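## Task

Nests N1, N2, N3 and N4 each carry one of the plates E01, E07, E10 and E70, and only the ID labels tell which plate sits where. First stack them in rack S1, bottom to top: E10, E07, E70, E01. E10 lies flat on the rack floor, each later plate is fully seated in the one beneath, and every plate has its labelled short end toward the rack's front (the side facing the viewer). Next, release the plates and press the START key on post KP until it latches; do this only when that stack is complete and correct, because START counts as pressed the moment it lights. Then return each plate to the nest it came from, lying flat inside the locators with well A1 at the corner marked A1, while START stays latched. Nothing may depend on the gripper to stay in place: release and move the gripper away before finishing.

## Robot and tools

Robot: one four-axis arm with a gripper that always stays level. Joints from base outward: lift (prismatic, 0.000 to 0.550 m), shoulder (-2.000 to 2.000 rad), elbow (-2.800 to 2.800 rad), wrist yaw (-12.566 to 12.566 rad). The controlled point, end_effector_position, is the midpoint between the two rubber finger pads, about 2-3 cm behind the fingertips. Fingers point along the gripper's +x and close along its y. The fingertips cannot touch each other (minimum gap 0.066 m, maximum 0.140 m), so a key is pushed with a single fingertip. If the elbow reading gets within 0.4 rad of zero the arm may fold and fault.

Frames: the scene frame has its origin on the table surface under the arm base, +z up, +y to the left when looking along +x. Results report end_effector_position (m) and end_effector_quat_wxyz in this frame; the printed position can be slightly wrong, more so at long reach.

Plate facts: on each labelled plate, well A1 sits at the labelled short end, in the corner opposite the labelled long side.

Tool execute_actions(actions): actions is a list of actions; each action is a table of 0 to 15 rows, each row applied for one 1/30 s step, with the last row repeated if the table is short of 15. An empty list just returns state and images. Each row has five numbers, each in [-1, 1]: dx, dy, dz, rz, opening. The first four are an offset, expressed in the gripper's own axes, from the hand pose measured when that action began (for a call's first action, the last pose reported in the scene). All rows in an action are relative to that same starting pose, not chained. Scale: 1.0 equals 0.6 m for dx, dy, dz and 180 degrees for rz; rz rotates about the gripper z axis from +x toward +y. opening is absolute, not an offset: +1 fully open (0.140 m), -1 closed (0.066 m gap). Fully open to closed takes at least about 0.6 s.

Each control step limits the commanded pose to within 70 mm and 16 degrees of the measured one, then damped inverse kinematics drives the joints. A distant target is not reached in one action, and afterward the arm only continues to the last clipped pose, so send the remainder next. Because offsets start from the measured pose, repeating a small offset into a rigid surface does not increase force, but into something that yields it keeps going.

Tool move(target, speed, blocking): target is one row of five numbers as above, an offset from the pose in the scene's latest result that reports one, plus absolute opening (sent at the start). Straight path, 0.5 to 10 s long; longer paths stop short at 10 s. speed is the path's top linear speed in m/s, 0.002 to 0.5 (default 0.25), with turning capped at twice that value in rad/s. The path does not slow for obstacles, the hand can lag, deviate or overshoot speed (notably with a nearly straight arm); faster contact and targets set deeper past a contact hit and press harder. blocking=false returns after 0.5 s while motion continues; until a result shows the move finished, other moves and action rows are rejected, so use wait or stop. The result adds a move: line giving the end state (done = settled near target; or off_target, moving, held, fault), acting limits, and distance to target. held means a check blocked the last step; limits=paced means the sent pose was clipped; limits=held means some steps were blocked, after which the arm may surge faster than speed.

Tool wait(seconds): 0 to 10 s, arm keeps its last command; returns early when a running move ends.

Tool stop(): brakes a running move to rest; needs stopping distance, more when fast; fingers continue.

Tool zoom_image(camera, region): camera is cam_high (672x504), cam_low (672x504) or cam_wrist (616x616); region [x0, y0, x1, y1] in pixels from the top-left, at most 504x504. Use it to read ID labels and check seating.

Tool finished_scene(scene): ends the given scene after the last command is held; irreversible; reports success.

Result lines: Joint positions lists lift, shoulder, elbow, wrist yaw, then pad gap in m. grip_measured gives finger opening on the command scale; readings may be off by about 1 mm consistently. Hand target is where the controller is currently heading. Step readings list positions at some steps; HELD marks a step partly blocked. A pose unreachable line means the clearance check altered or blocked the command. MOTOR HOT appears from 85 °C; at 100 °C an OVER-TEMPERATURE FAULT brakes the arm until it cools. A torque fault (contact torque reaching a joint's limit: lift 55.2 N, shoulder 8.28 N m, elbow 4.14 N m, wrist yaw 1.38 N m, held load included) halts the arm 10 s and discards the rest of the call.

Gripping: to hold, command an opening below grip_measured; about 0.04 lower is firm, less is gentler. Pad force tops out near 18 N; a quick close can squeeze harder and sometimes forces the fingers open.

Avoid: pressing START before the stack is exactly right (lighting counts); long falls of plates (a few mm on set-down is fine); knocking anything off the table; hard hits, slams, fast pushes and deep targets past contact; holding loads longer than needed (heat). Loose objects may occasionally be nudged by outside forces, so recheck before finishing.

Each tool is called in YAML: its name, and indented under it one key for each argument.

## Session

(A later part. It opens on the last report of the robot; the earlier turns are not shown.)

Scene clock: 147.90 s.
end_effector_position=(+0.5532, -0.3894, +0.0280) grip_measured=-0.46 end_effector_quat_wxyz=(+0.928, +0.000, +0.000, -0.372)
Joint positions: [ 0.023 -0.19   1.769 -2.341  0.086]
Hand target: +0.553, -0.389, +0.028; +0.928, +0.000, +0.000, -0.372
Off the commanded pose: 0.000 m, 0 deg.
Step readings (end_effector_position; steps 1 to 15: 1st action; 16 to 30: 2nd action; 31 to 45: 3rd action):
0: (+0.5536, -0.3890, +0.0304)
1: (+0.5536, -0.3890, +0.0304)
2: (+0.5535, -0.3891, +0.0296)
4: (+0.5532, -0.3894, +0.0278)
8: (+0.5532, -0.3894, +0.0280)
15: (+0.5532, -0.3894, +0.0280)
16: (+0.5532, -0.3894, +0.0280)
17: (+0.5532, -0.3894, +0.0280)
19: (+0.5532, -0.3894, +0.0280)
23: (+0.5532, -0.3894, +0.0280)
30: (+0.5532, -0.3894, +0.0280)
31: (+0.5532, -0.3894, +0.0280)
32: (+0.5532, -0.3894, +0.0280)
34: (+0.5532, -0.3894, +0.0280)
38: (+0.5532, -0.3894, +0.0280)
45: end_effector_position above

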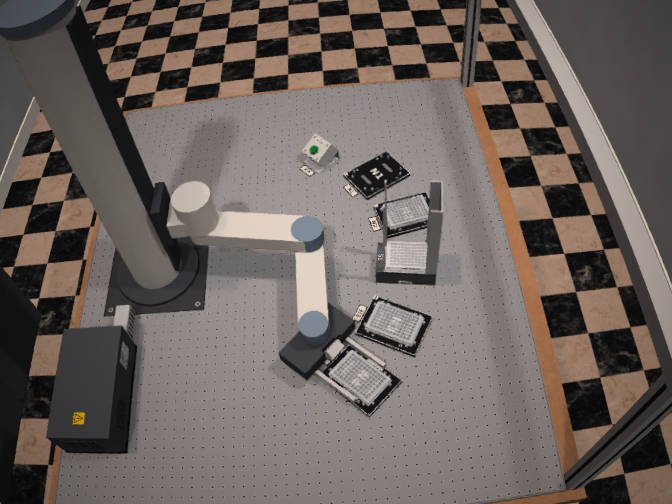

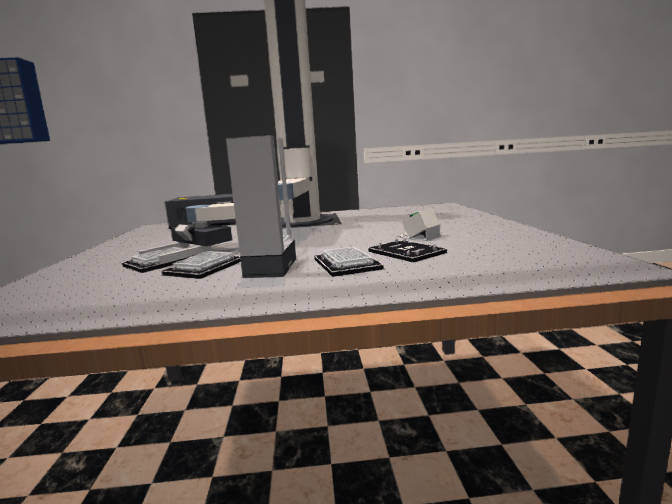

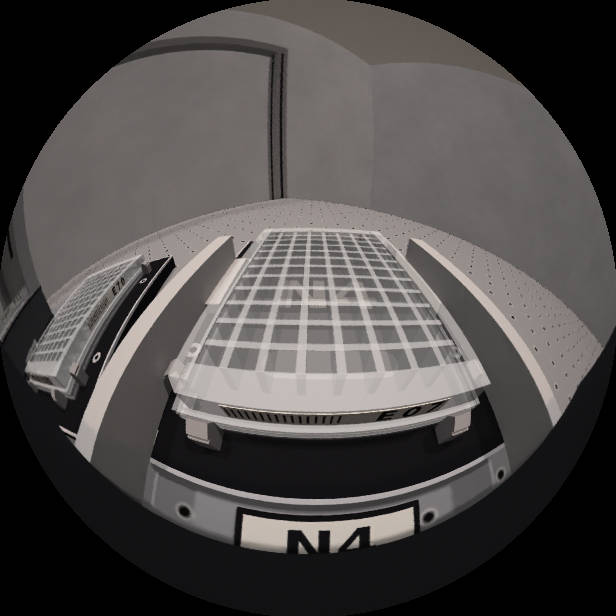

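move:
  target: [0,0,-0.02,0.003,-0.5]
  speed: 0.03

zoom_image:
  camera: "cam_wrist"
  region: [130, 200, 510, 480]

move:
  target: [0,0,-0.36,0,-0.5]
  speed: 0.2

move:
  target: [0,0,-0.009,0,-0.5]
  speed: 0.01

Scene clock: 173.67 s.
end_effector_position=(+0.7131, -0.0781, +0.3039) grip_measured=-0.46 end_effector_quat_wxyz=(+0.998, +0.000, +0.000, -0.063)
Joint positions: [ 0.299  0.471  1.773 -2.371  0.086]
Hand target: +0.713, -0.078, +0.304; +0.998, +0.000, +0.000, -0.063
Off the commanded pose: 0.000 m, 0 deg.
move: done

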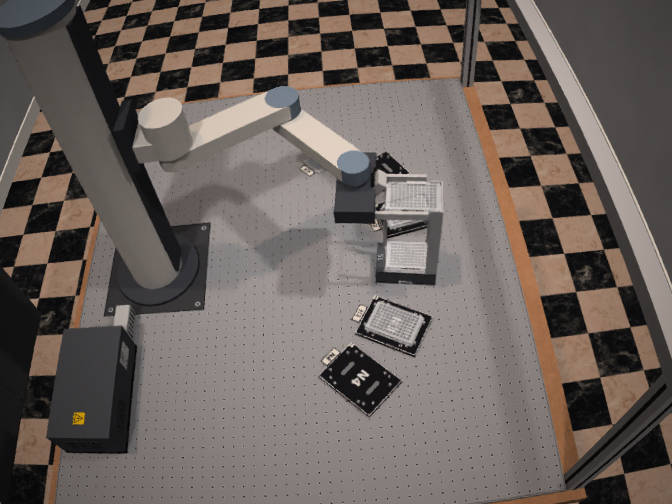

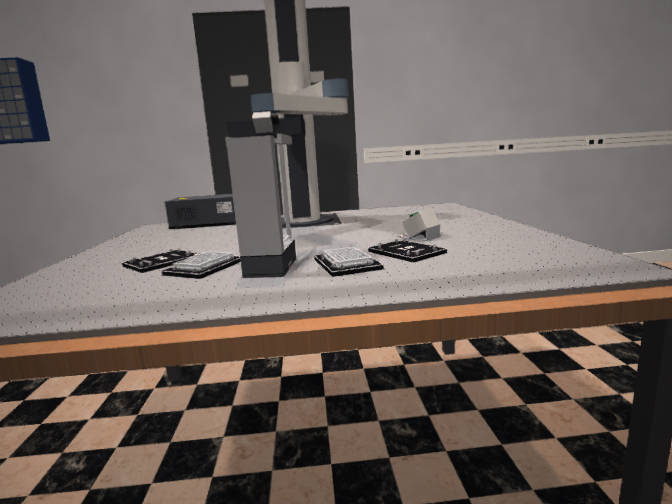

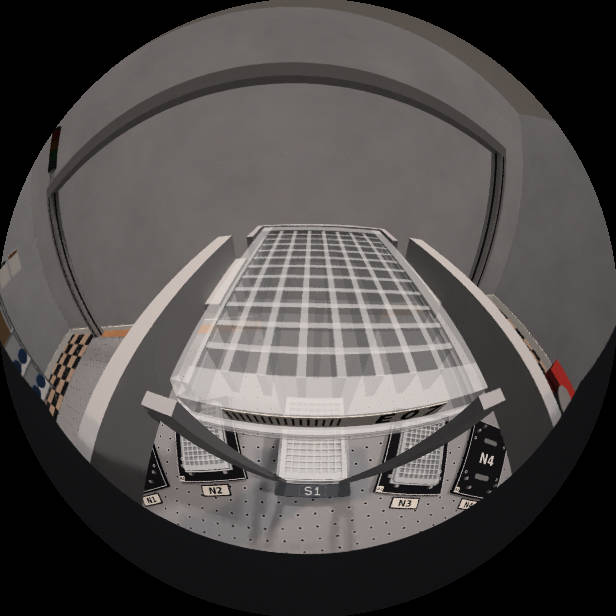

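Region (130, 200, 510, 480) of cam_wrist's 616x616 image, scaled by 1.326, with more detail than that image has; it fills the top 371 rows of this view, and the rest is white.

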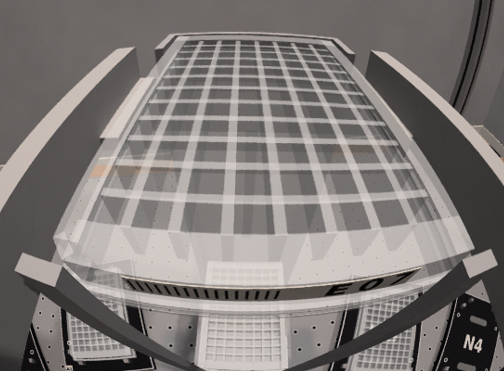

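Scene clock: 175.13 s.
end_effector_position=(+0.7131, -0.0782, +0.0878) grip_measured=-0.46 end_effector_quat_wxyz=(+0.998, +0.000, +0.000, -0.063)
Joint positions: [ 0.083  0.471  1.773 -2.371  0.086]
Hand target: +0.713, -0.078, +0.088; +0.998, +0.000, +0.000, -0.063
Off the commanded pose: 0.000 m, 0 deg.
move: done

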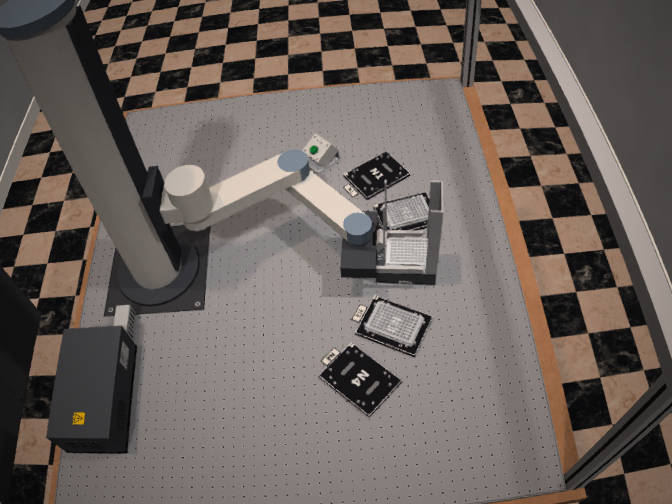

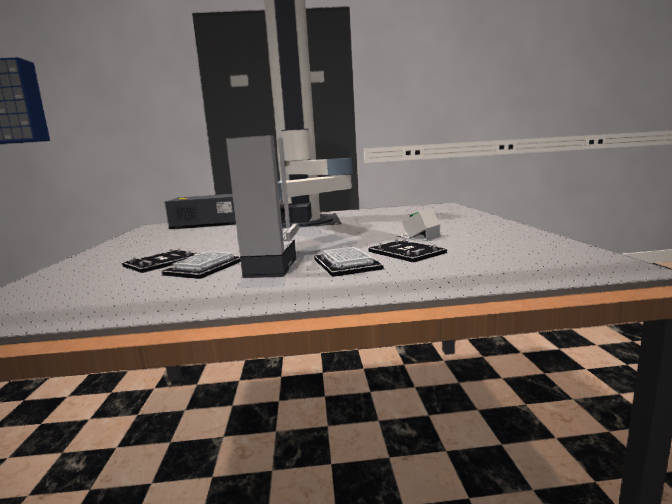

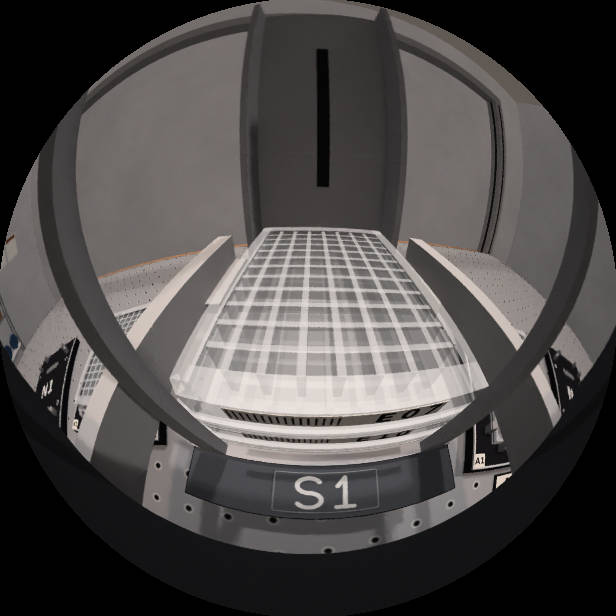

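Scene clock: 175.90 s.
end_effector_position=(+0.7131, -0.0782, +0.0826) grip_measured=-0.46 end_effector_quat_wxyz=(+0.998, +0.000, +0.000, -0.063)
Joint positions: [ 0.078  0.471  1.773 -2.371  0.086]
Hand target: +0.713, -0.078, +0.082; +0.998, +0.000, +0.000, -0.063
Off the commanded pose: 0.000 m, 0 deg.
move: done

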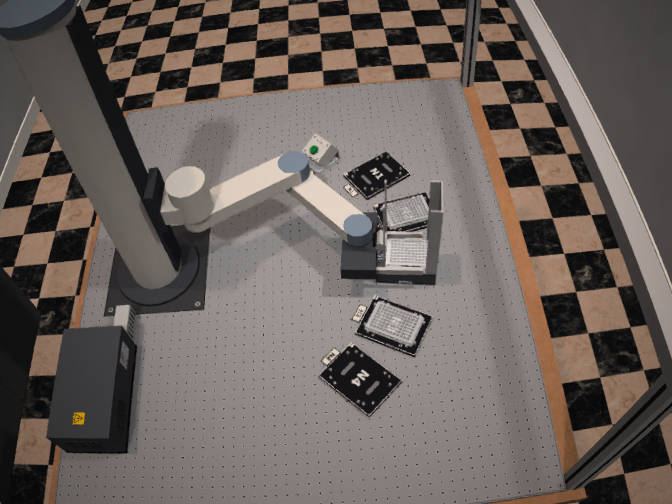

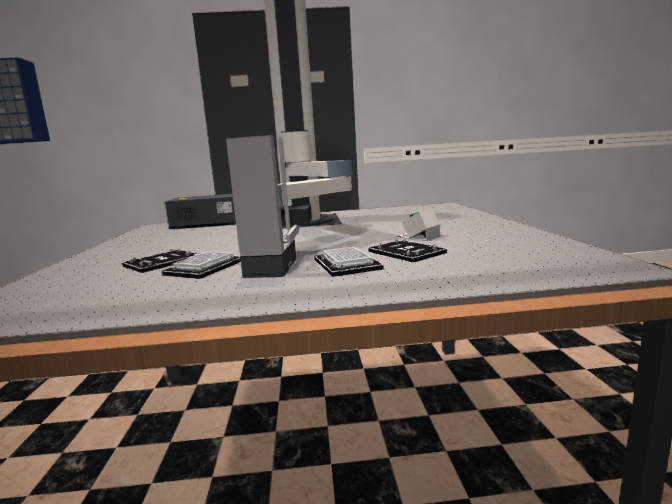

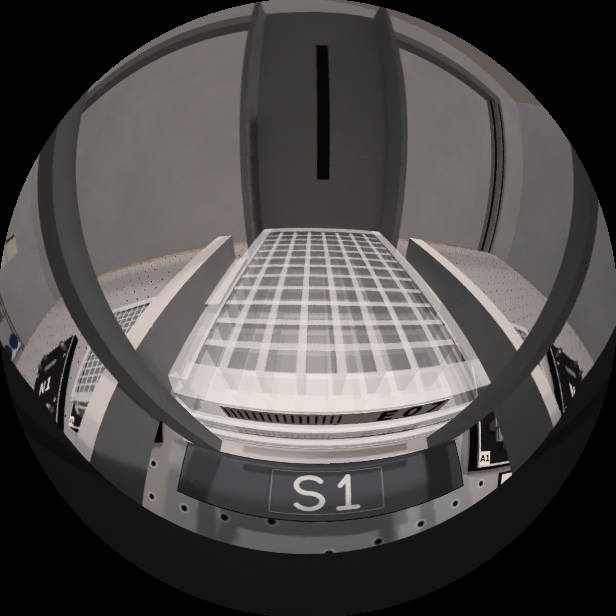

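move:
  target: [0,0,0,0,0]

move:
  target: [-0.25,0,0,0,0]

zoom_image:
  camera: "cam_wrist"
  region: [250, 170, 390, 270]

move:
  target: [0.025,-0.23,-0.04,-0.11,0]

move:
  target: [0.18,0,-0.02,0,0]

Scene clock: 183.07 s.
end_effector_position=(+0.7131, -0.0781, +0.0826) grip_measured=+0.00 end_effector_quat_wxyz=(+0.998, +0.000, +0.000, -0.063)
Joint positions: [ 0.078  0.471  1.773 -2.371  0.103]
Hand target: +0.713, -0.078, +0.083; +0.998, +0.000, +0.000, -0.063
Off the commanded pose: 0.000 m, 0 deg.
move: done

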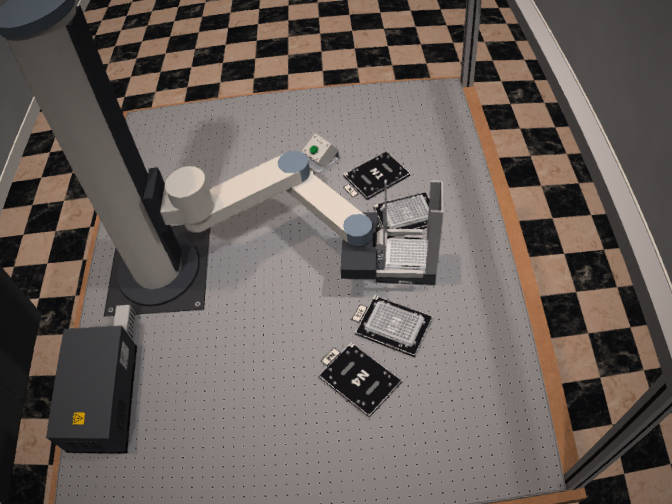

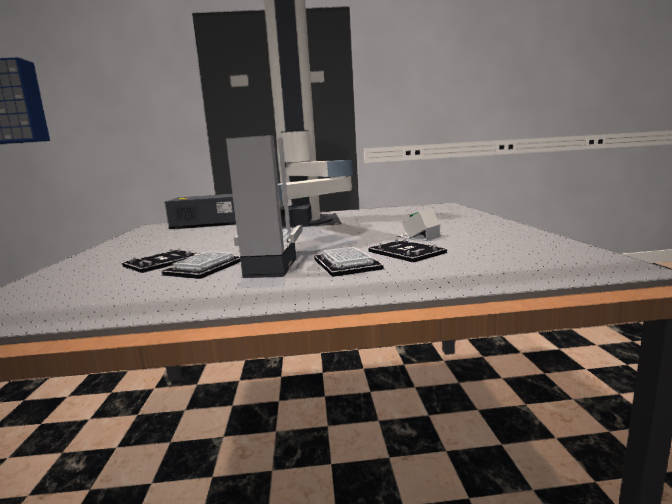

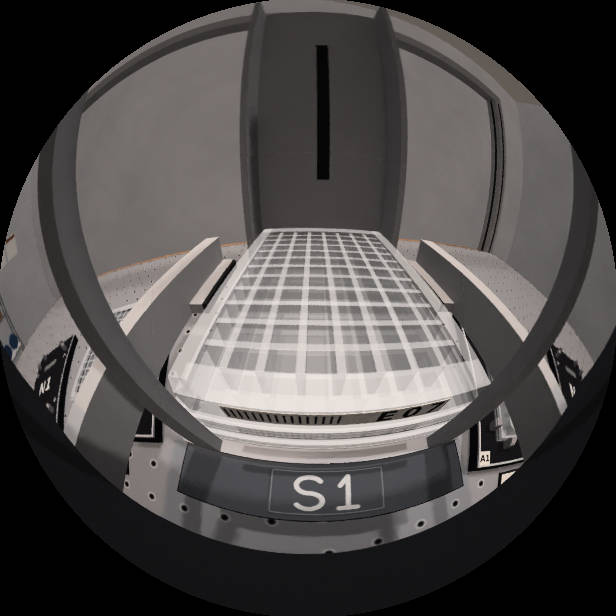

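Scene clock: 184.07 s.
end_effector_position=(+0.5642, -0.0592, +0.0826) grip_measured=+0.00 end_effector_quat_wxyz=(+0.998, +0.000, +0.000, -0.063)
Joint positions: [ 0.078  0.764  1.009 -1.899  0.103]
Hand target: +0.564, -0.059, +0.083; +0.998, +0.000, +0.000, -0.063
Off the commanded pose: 0.000 m, 0 deg.
move: done

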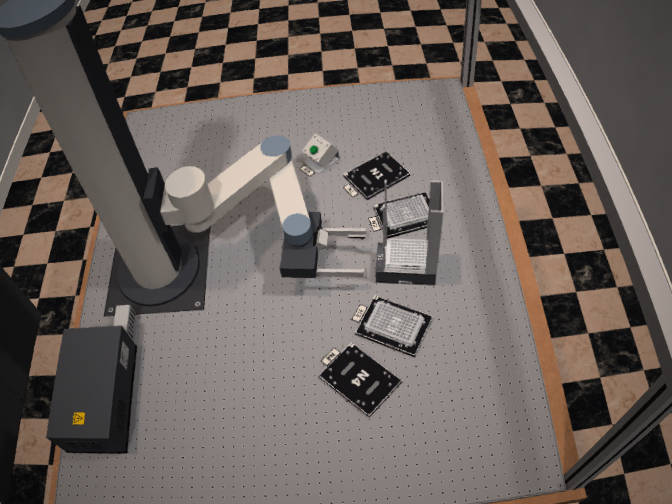

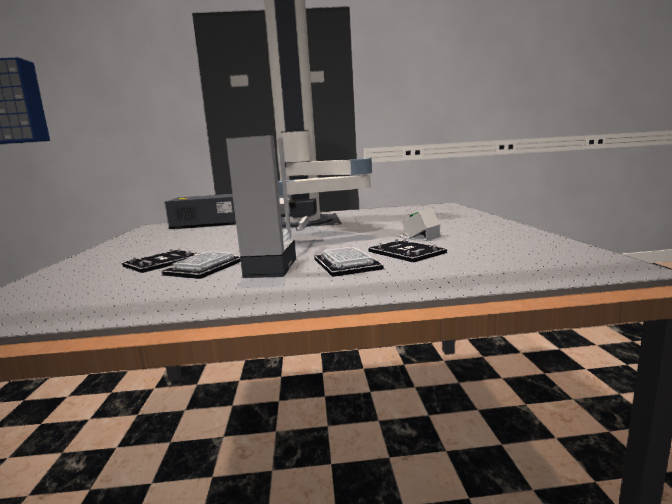

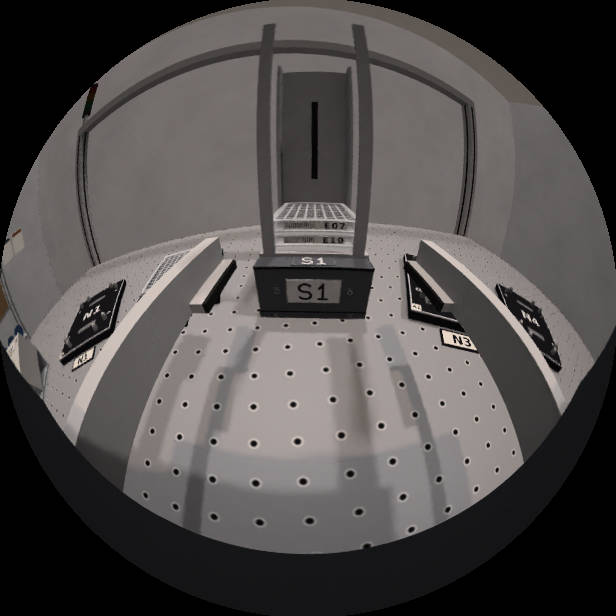

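Region (250, 170, 390, 270) of cam_wrist's 616x616 image, scaled by 3.600, with more detail than that image has; it fills the top 360 rows of this view, and the rest is white.

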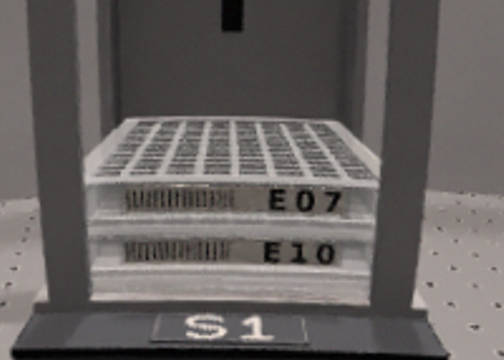

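Scene clock: 185.13 s.
end_effector_position=(+0.5616, -0.1981, +0.0585) grip_measured=+0.00 end_effector_quat_wxyz=(+0.972, +0.000, +0.000, -0.234)
Joint positions: [ 0.054  0.387  1.195 -2.054  0.103]
Hand target: +0.562, -0.198, +0.059; +0.972, +0.000, +0.000, -0.234
Off the commanded pose: 0.000 m, 0 deg.
move: done

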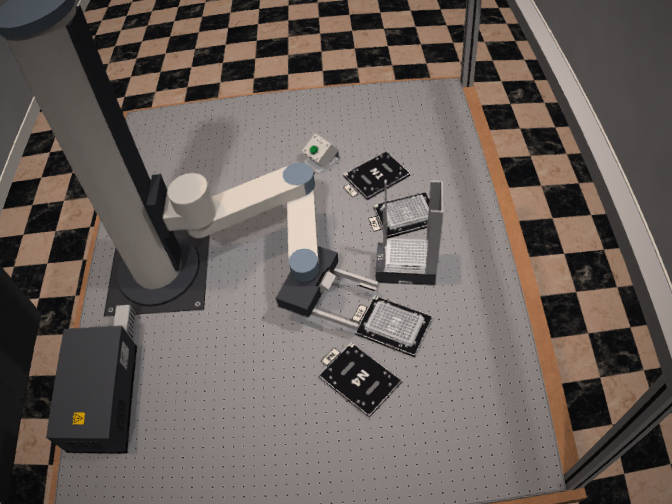

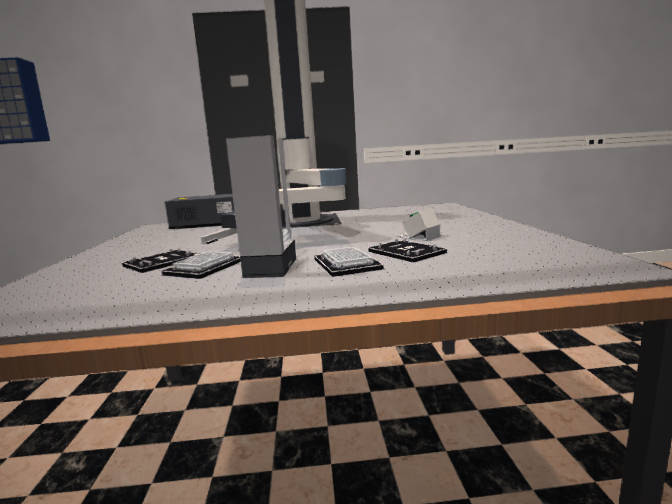

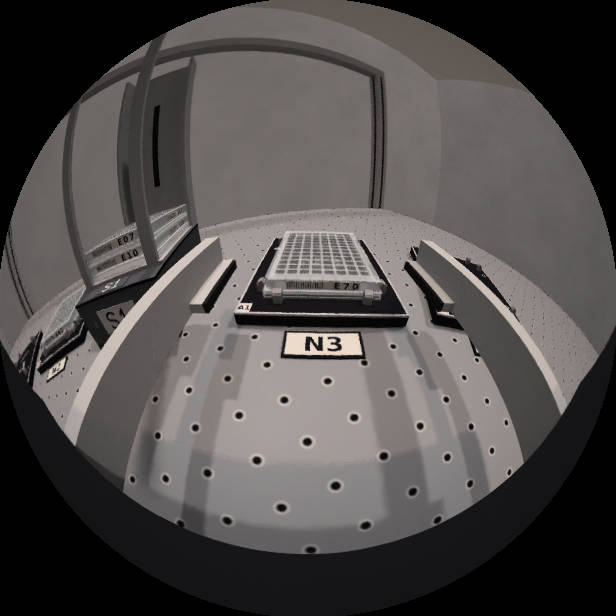

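Scene clock: 186.03 s.
end_effector_position=(+0.6577, -0.2473, +0.0465) grip_measured=+0.00 end_effector_quat_wxyz=(+0.972, +0.000, +0.000, -0.234)
Joint positions: [ 0.042  0.151  1.765 -2.388  0.103]
Hand target: +0.658, -0.247, +0.047; +0.972, +0.000, +0.000, -0.234
Off the commanded pose: 0.000 m, 0 deg.
move: done

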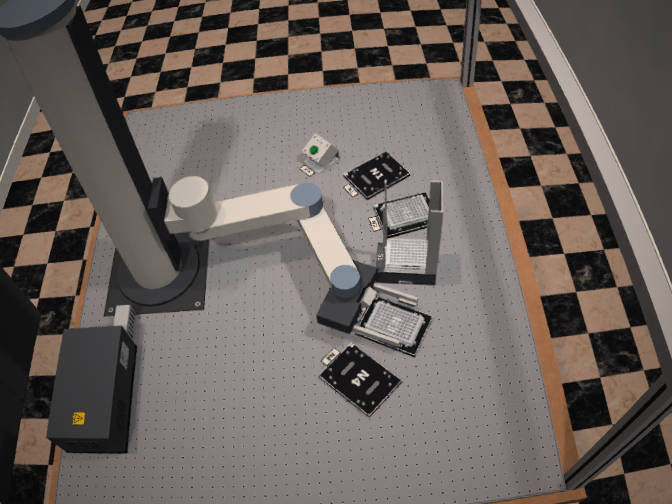

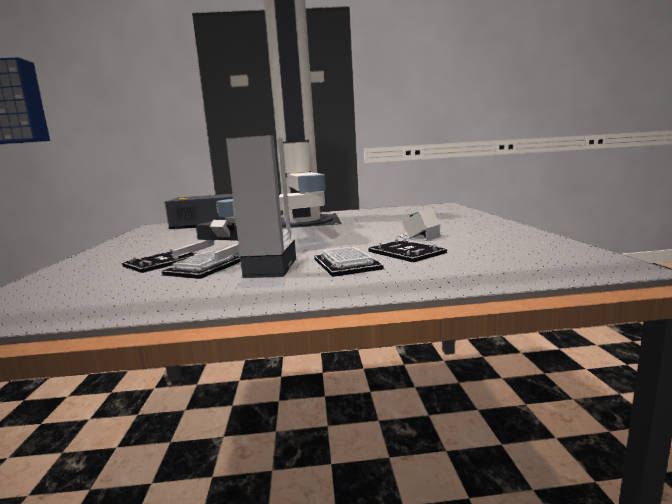

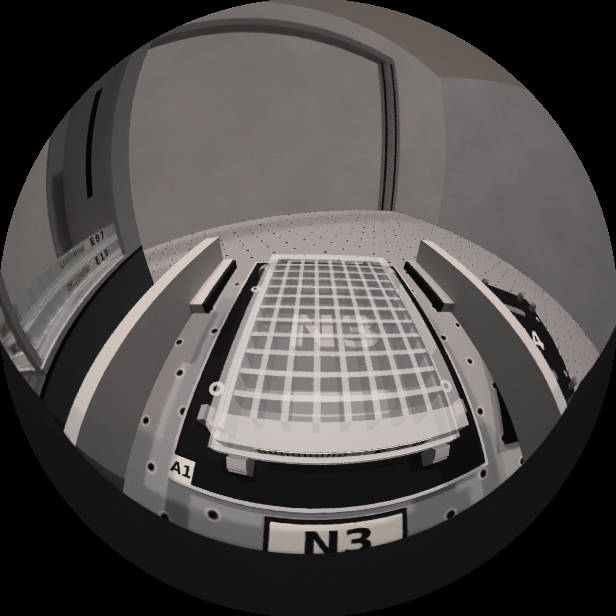

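move:
  target: [-0.011,-0.0075,-0.0307,-0.002,0]
  speed: 0.04

zoom_image:
  camera: "cam_wrist"
  region: [130, 200, 510, 480]

Scene clock: 190.57 s.
end_effector_position=(+0.6497, -0.2484, +0.0281) grip_measured=+0.00 end_effector_quat_wxyz=(+0.971, +0.000, +0.000, -0.237)
Joint positions: [ 0.023  0.159  1.725 -2.363  0.103]
Hand target: +0.650, -0.248, +0.028; +0.972, +0.000, +0.000, -0.237
Off the commanded pose: 0.000 m, 0 deg.
move: done

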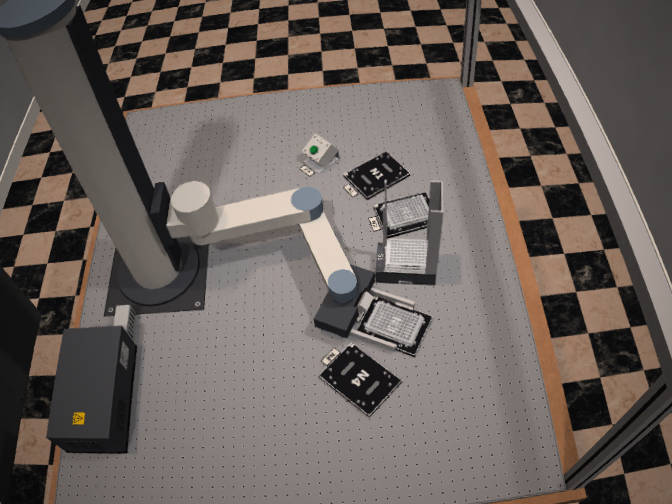

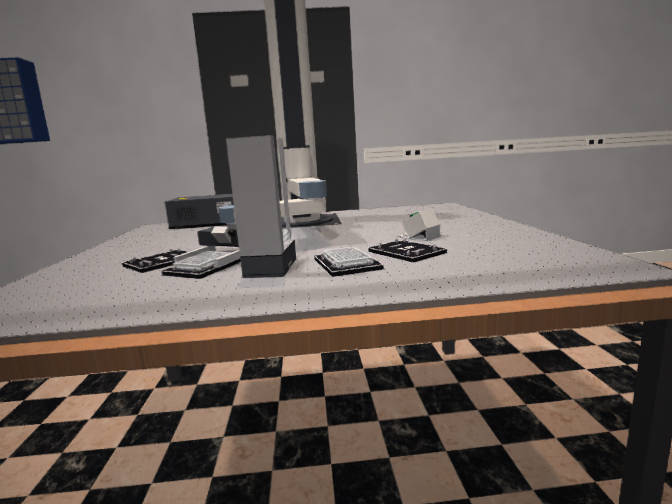

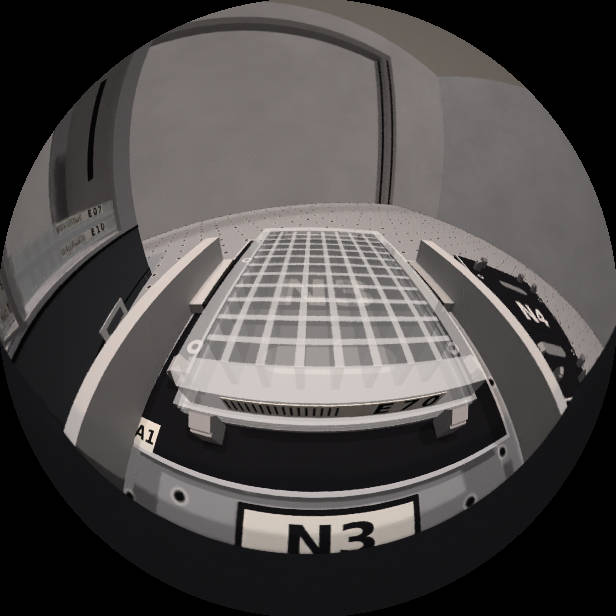

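Region (130, 200, 510, 480) of cam_wrist's 616x616 image, scaled by 1.326, with more detail than that image has; it fills the top 371 rows of this view, and the rest is white.

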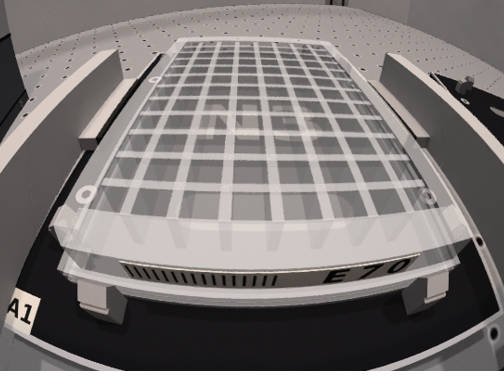

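execute_actions:
  actions:
    - [[0.0033,0.001,0,0,-0.3]]
    - [[0,0,0,0,-0.43]]
    - [[0,0,0,0,-0.5]]

zoom_image:
  camera: "cam_wrist"
  region: [130, 200, 510, 480]

move:
  target: [0,0,0.51,0,-0.5]
  speed: 0.35

Scene clock: 196.67 s.
end_effector_position=(+0.6517, -0.2488, +0.0281) grip_measured=-0.46 end_effector_quat_wxyz=(+0.971, +0.000, +0.000, -0.237)
Joint positions: [ 0.023  0.156  1.737 -2.372  0.086]
Hand target: +0.652, -0.249, +0.028; +0.971, +0.000, +0.000, -0.237
Off the commanded pose: 0.000 m, 0 deg.
Step readings (end_effector_position; steps 1 to 15: 1st action; 16 to 30: 2nd action; 31 to 45: 3rd action):
0: (+0.6497, -0.2484, +0.0281)
1: (+0.6497, -0.2484, +0.0281)
2: (+0.6509, -0.2487, +0.0281)
4: (+0.6518, -0.2487, +0.0281)
8: (+0.6518, -0.2487, +0.0281)
15: (+0.6518, -0.2487, +0.0281)
16: (+0.6518, -0.2487, +0.0281)
17: (+0.6518, -0.2487, +0.0281)
19: (+0.6518, -0.2487, +0.0281)
23: (+0.6518, -0.2487, +0.0281)
30: (+0.6518, -0.2487, +0.0281)
31: (+0.6518, -0.2487, +0.0281)
32: (+0.6517, -0.2488, +0.0281)
34: (+0.6517, -0.2488, +0.0281)
38: (+0.6517, -0.2488, +0.0281)
45: end_effector_position above

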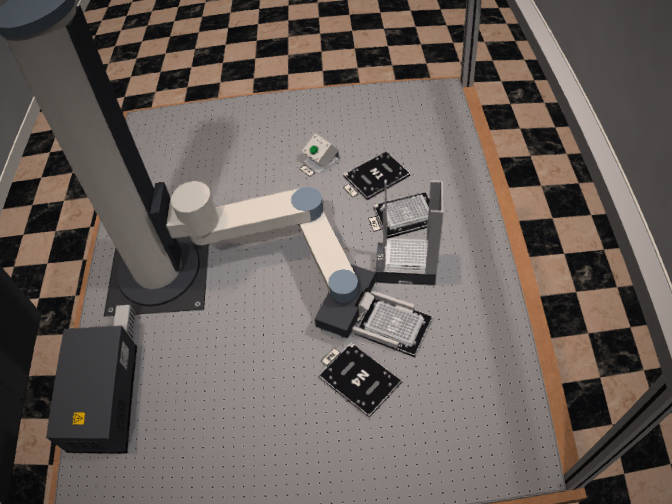

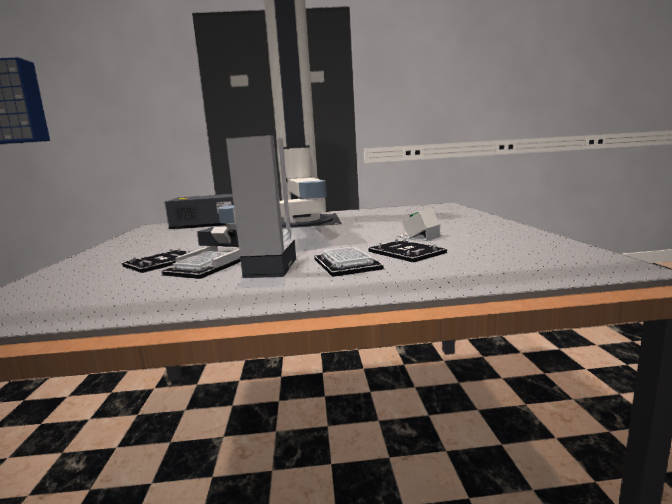

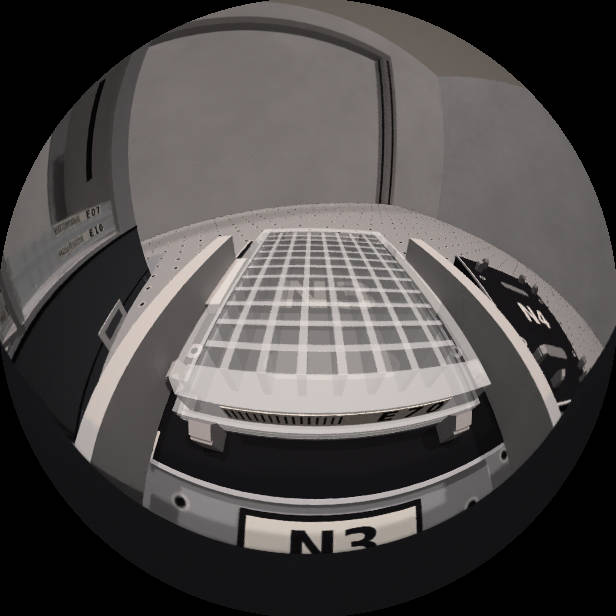

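Region (130, 200, 510, 480) of cam_wrist's 616x616 image, scaled by 1.326, with more detail than that image has; it fills the top 371 rows of this view, and the rest is white.

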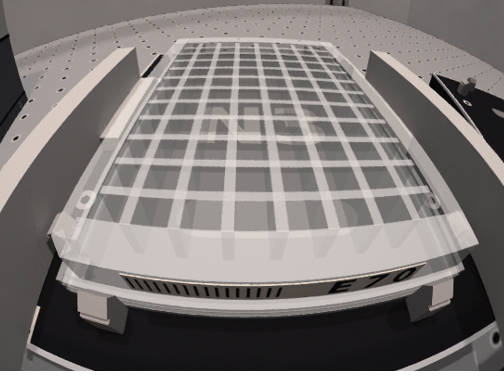

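Scene clock: 198.07 s.
end_effector_position=(+0.6517, -0.2488, +0.3341) grip_measured=-0.46 end_effector_quat_wxyz=(+0.971, +0.000, +0.000, -0.237)
Joint positions: [ 0.329  0.156  1.737 -2.372  0.086]
Hand target: +0.652, -0.249, +0.334; +0.971, +0.000, +0.000, -0.237
Off the commanded pose: 0.000 m, 0 deg.
move: done

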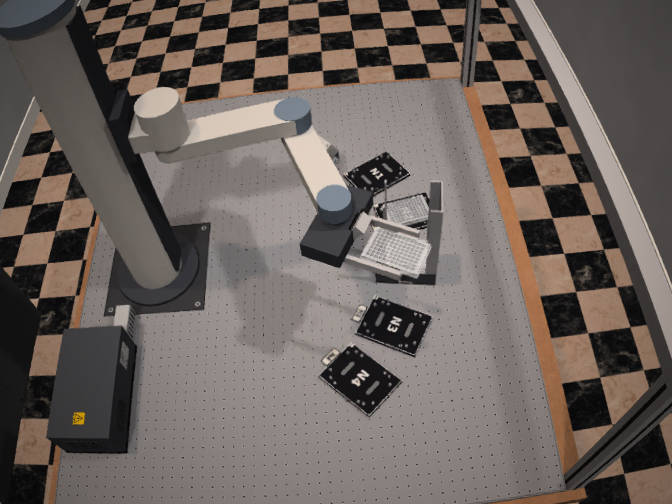

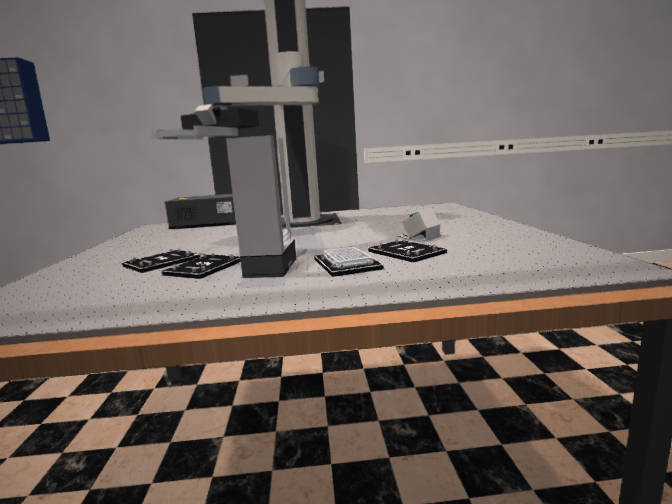

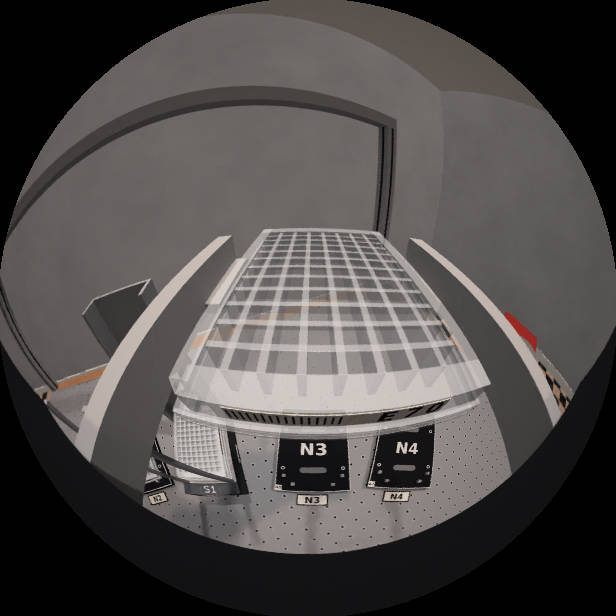

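move:
  target: [-0.0396,0.2994,0,0.1114,-0.5]

move:
  target: [0,0,-0.027,0,-0.5]
  speed: 0.02

Scene clock: 204.00 s.
end_effector_position=(+0.7136, -0.0783, +0.3341) grip_measured=-0.46 end_effector_quat_wxyz=(+0.998, +0.000, +0.000, -0.064)
Joint positions: [ 0.329  0.47   1.777 -2.376  0.086]
Hand target: +0.714, -0.079, +0.334; +0.998, +0.000, +0.000, -0.065
Off the commanded pose: 0.000 m, 0 deg.
move: done

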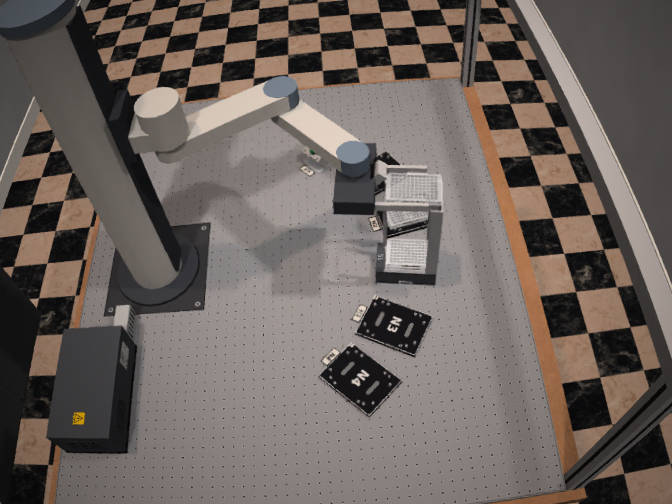

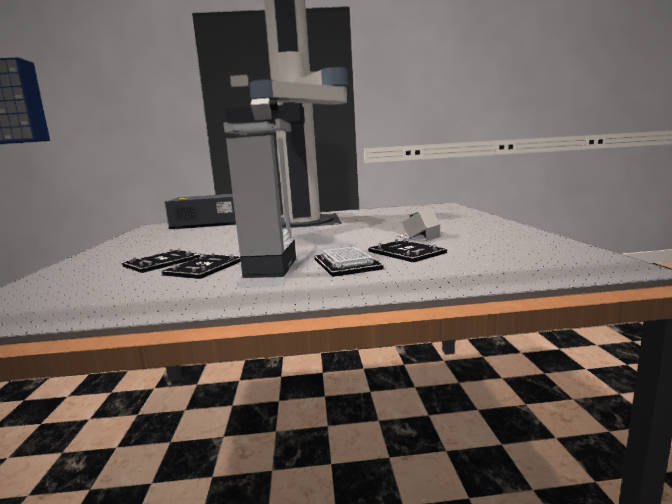

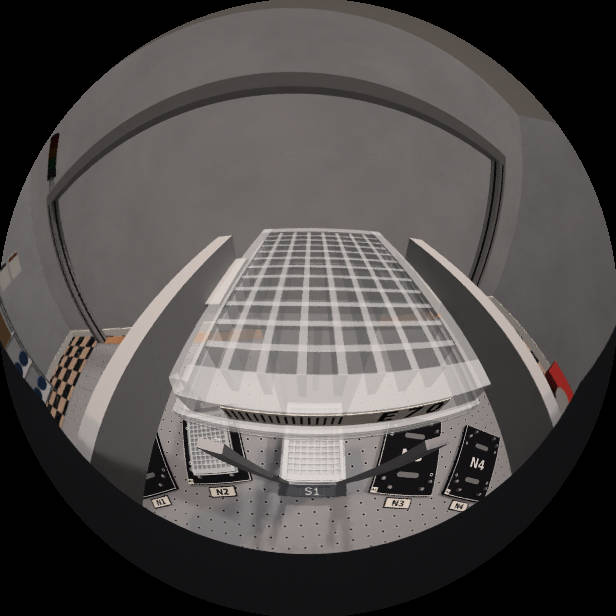

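Scene clock: 205.03 s.
end_effector_position=(+0.7136, -0.0784, +0.3179) grip_measured=-0.46 end_effector_quat_wxyz=(+0.998, +0.000, +0.000, -0.065)
Joint positions: [ 0.313  0.47   1.776 -2.376  0.086]
Hand target: +0.714, -0.078, +0.318; +0.998, +0.000, +0.000, -0.064
Off the commanded pose: 0.000 m, 0 deg.
move: done

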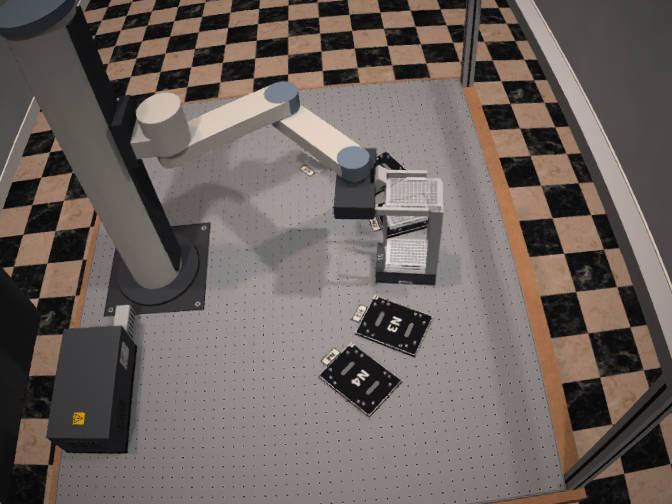

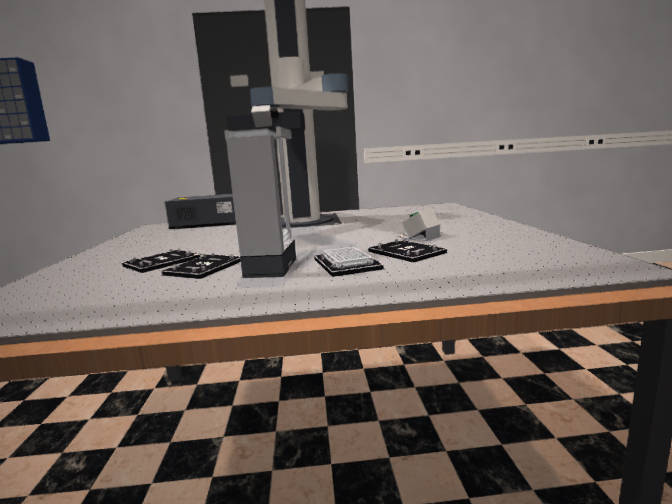

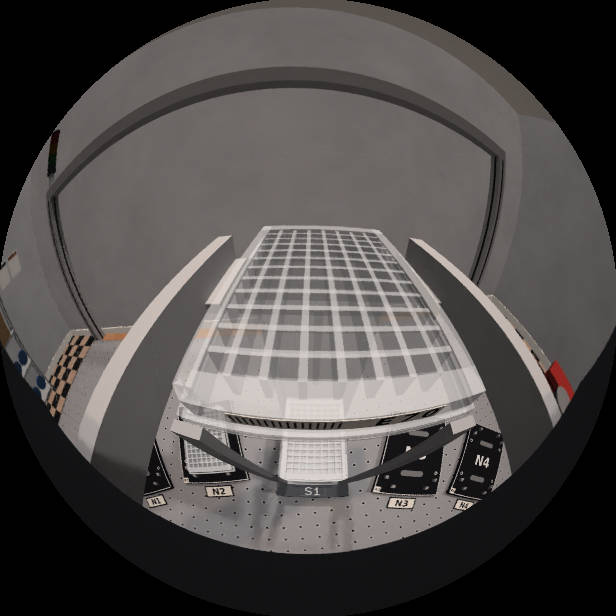

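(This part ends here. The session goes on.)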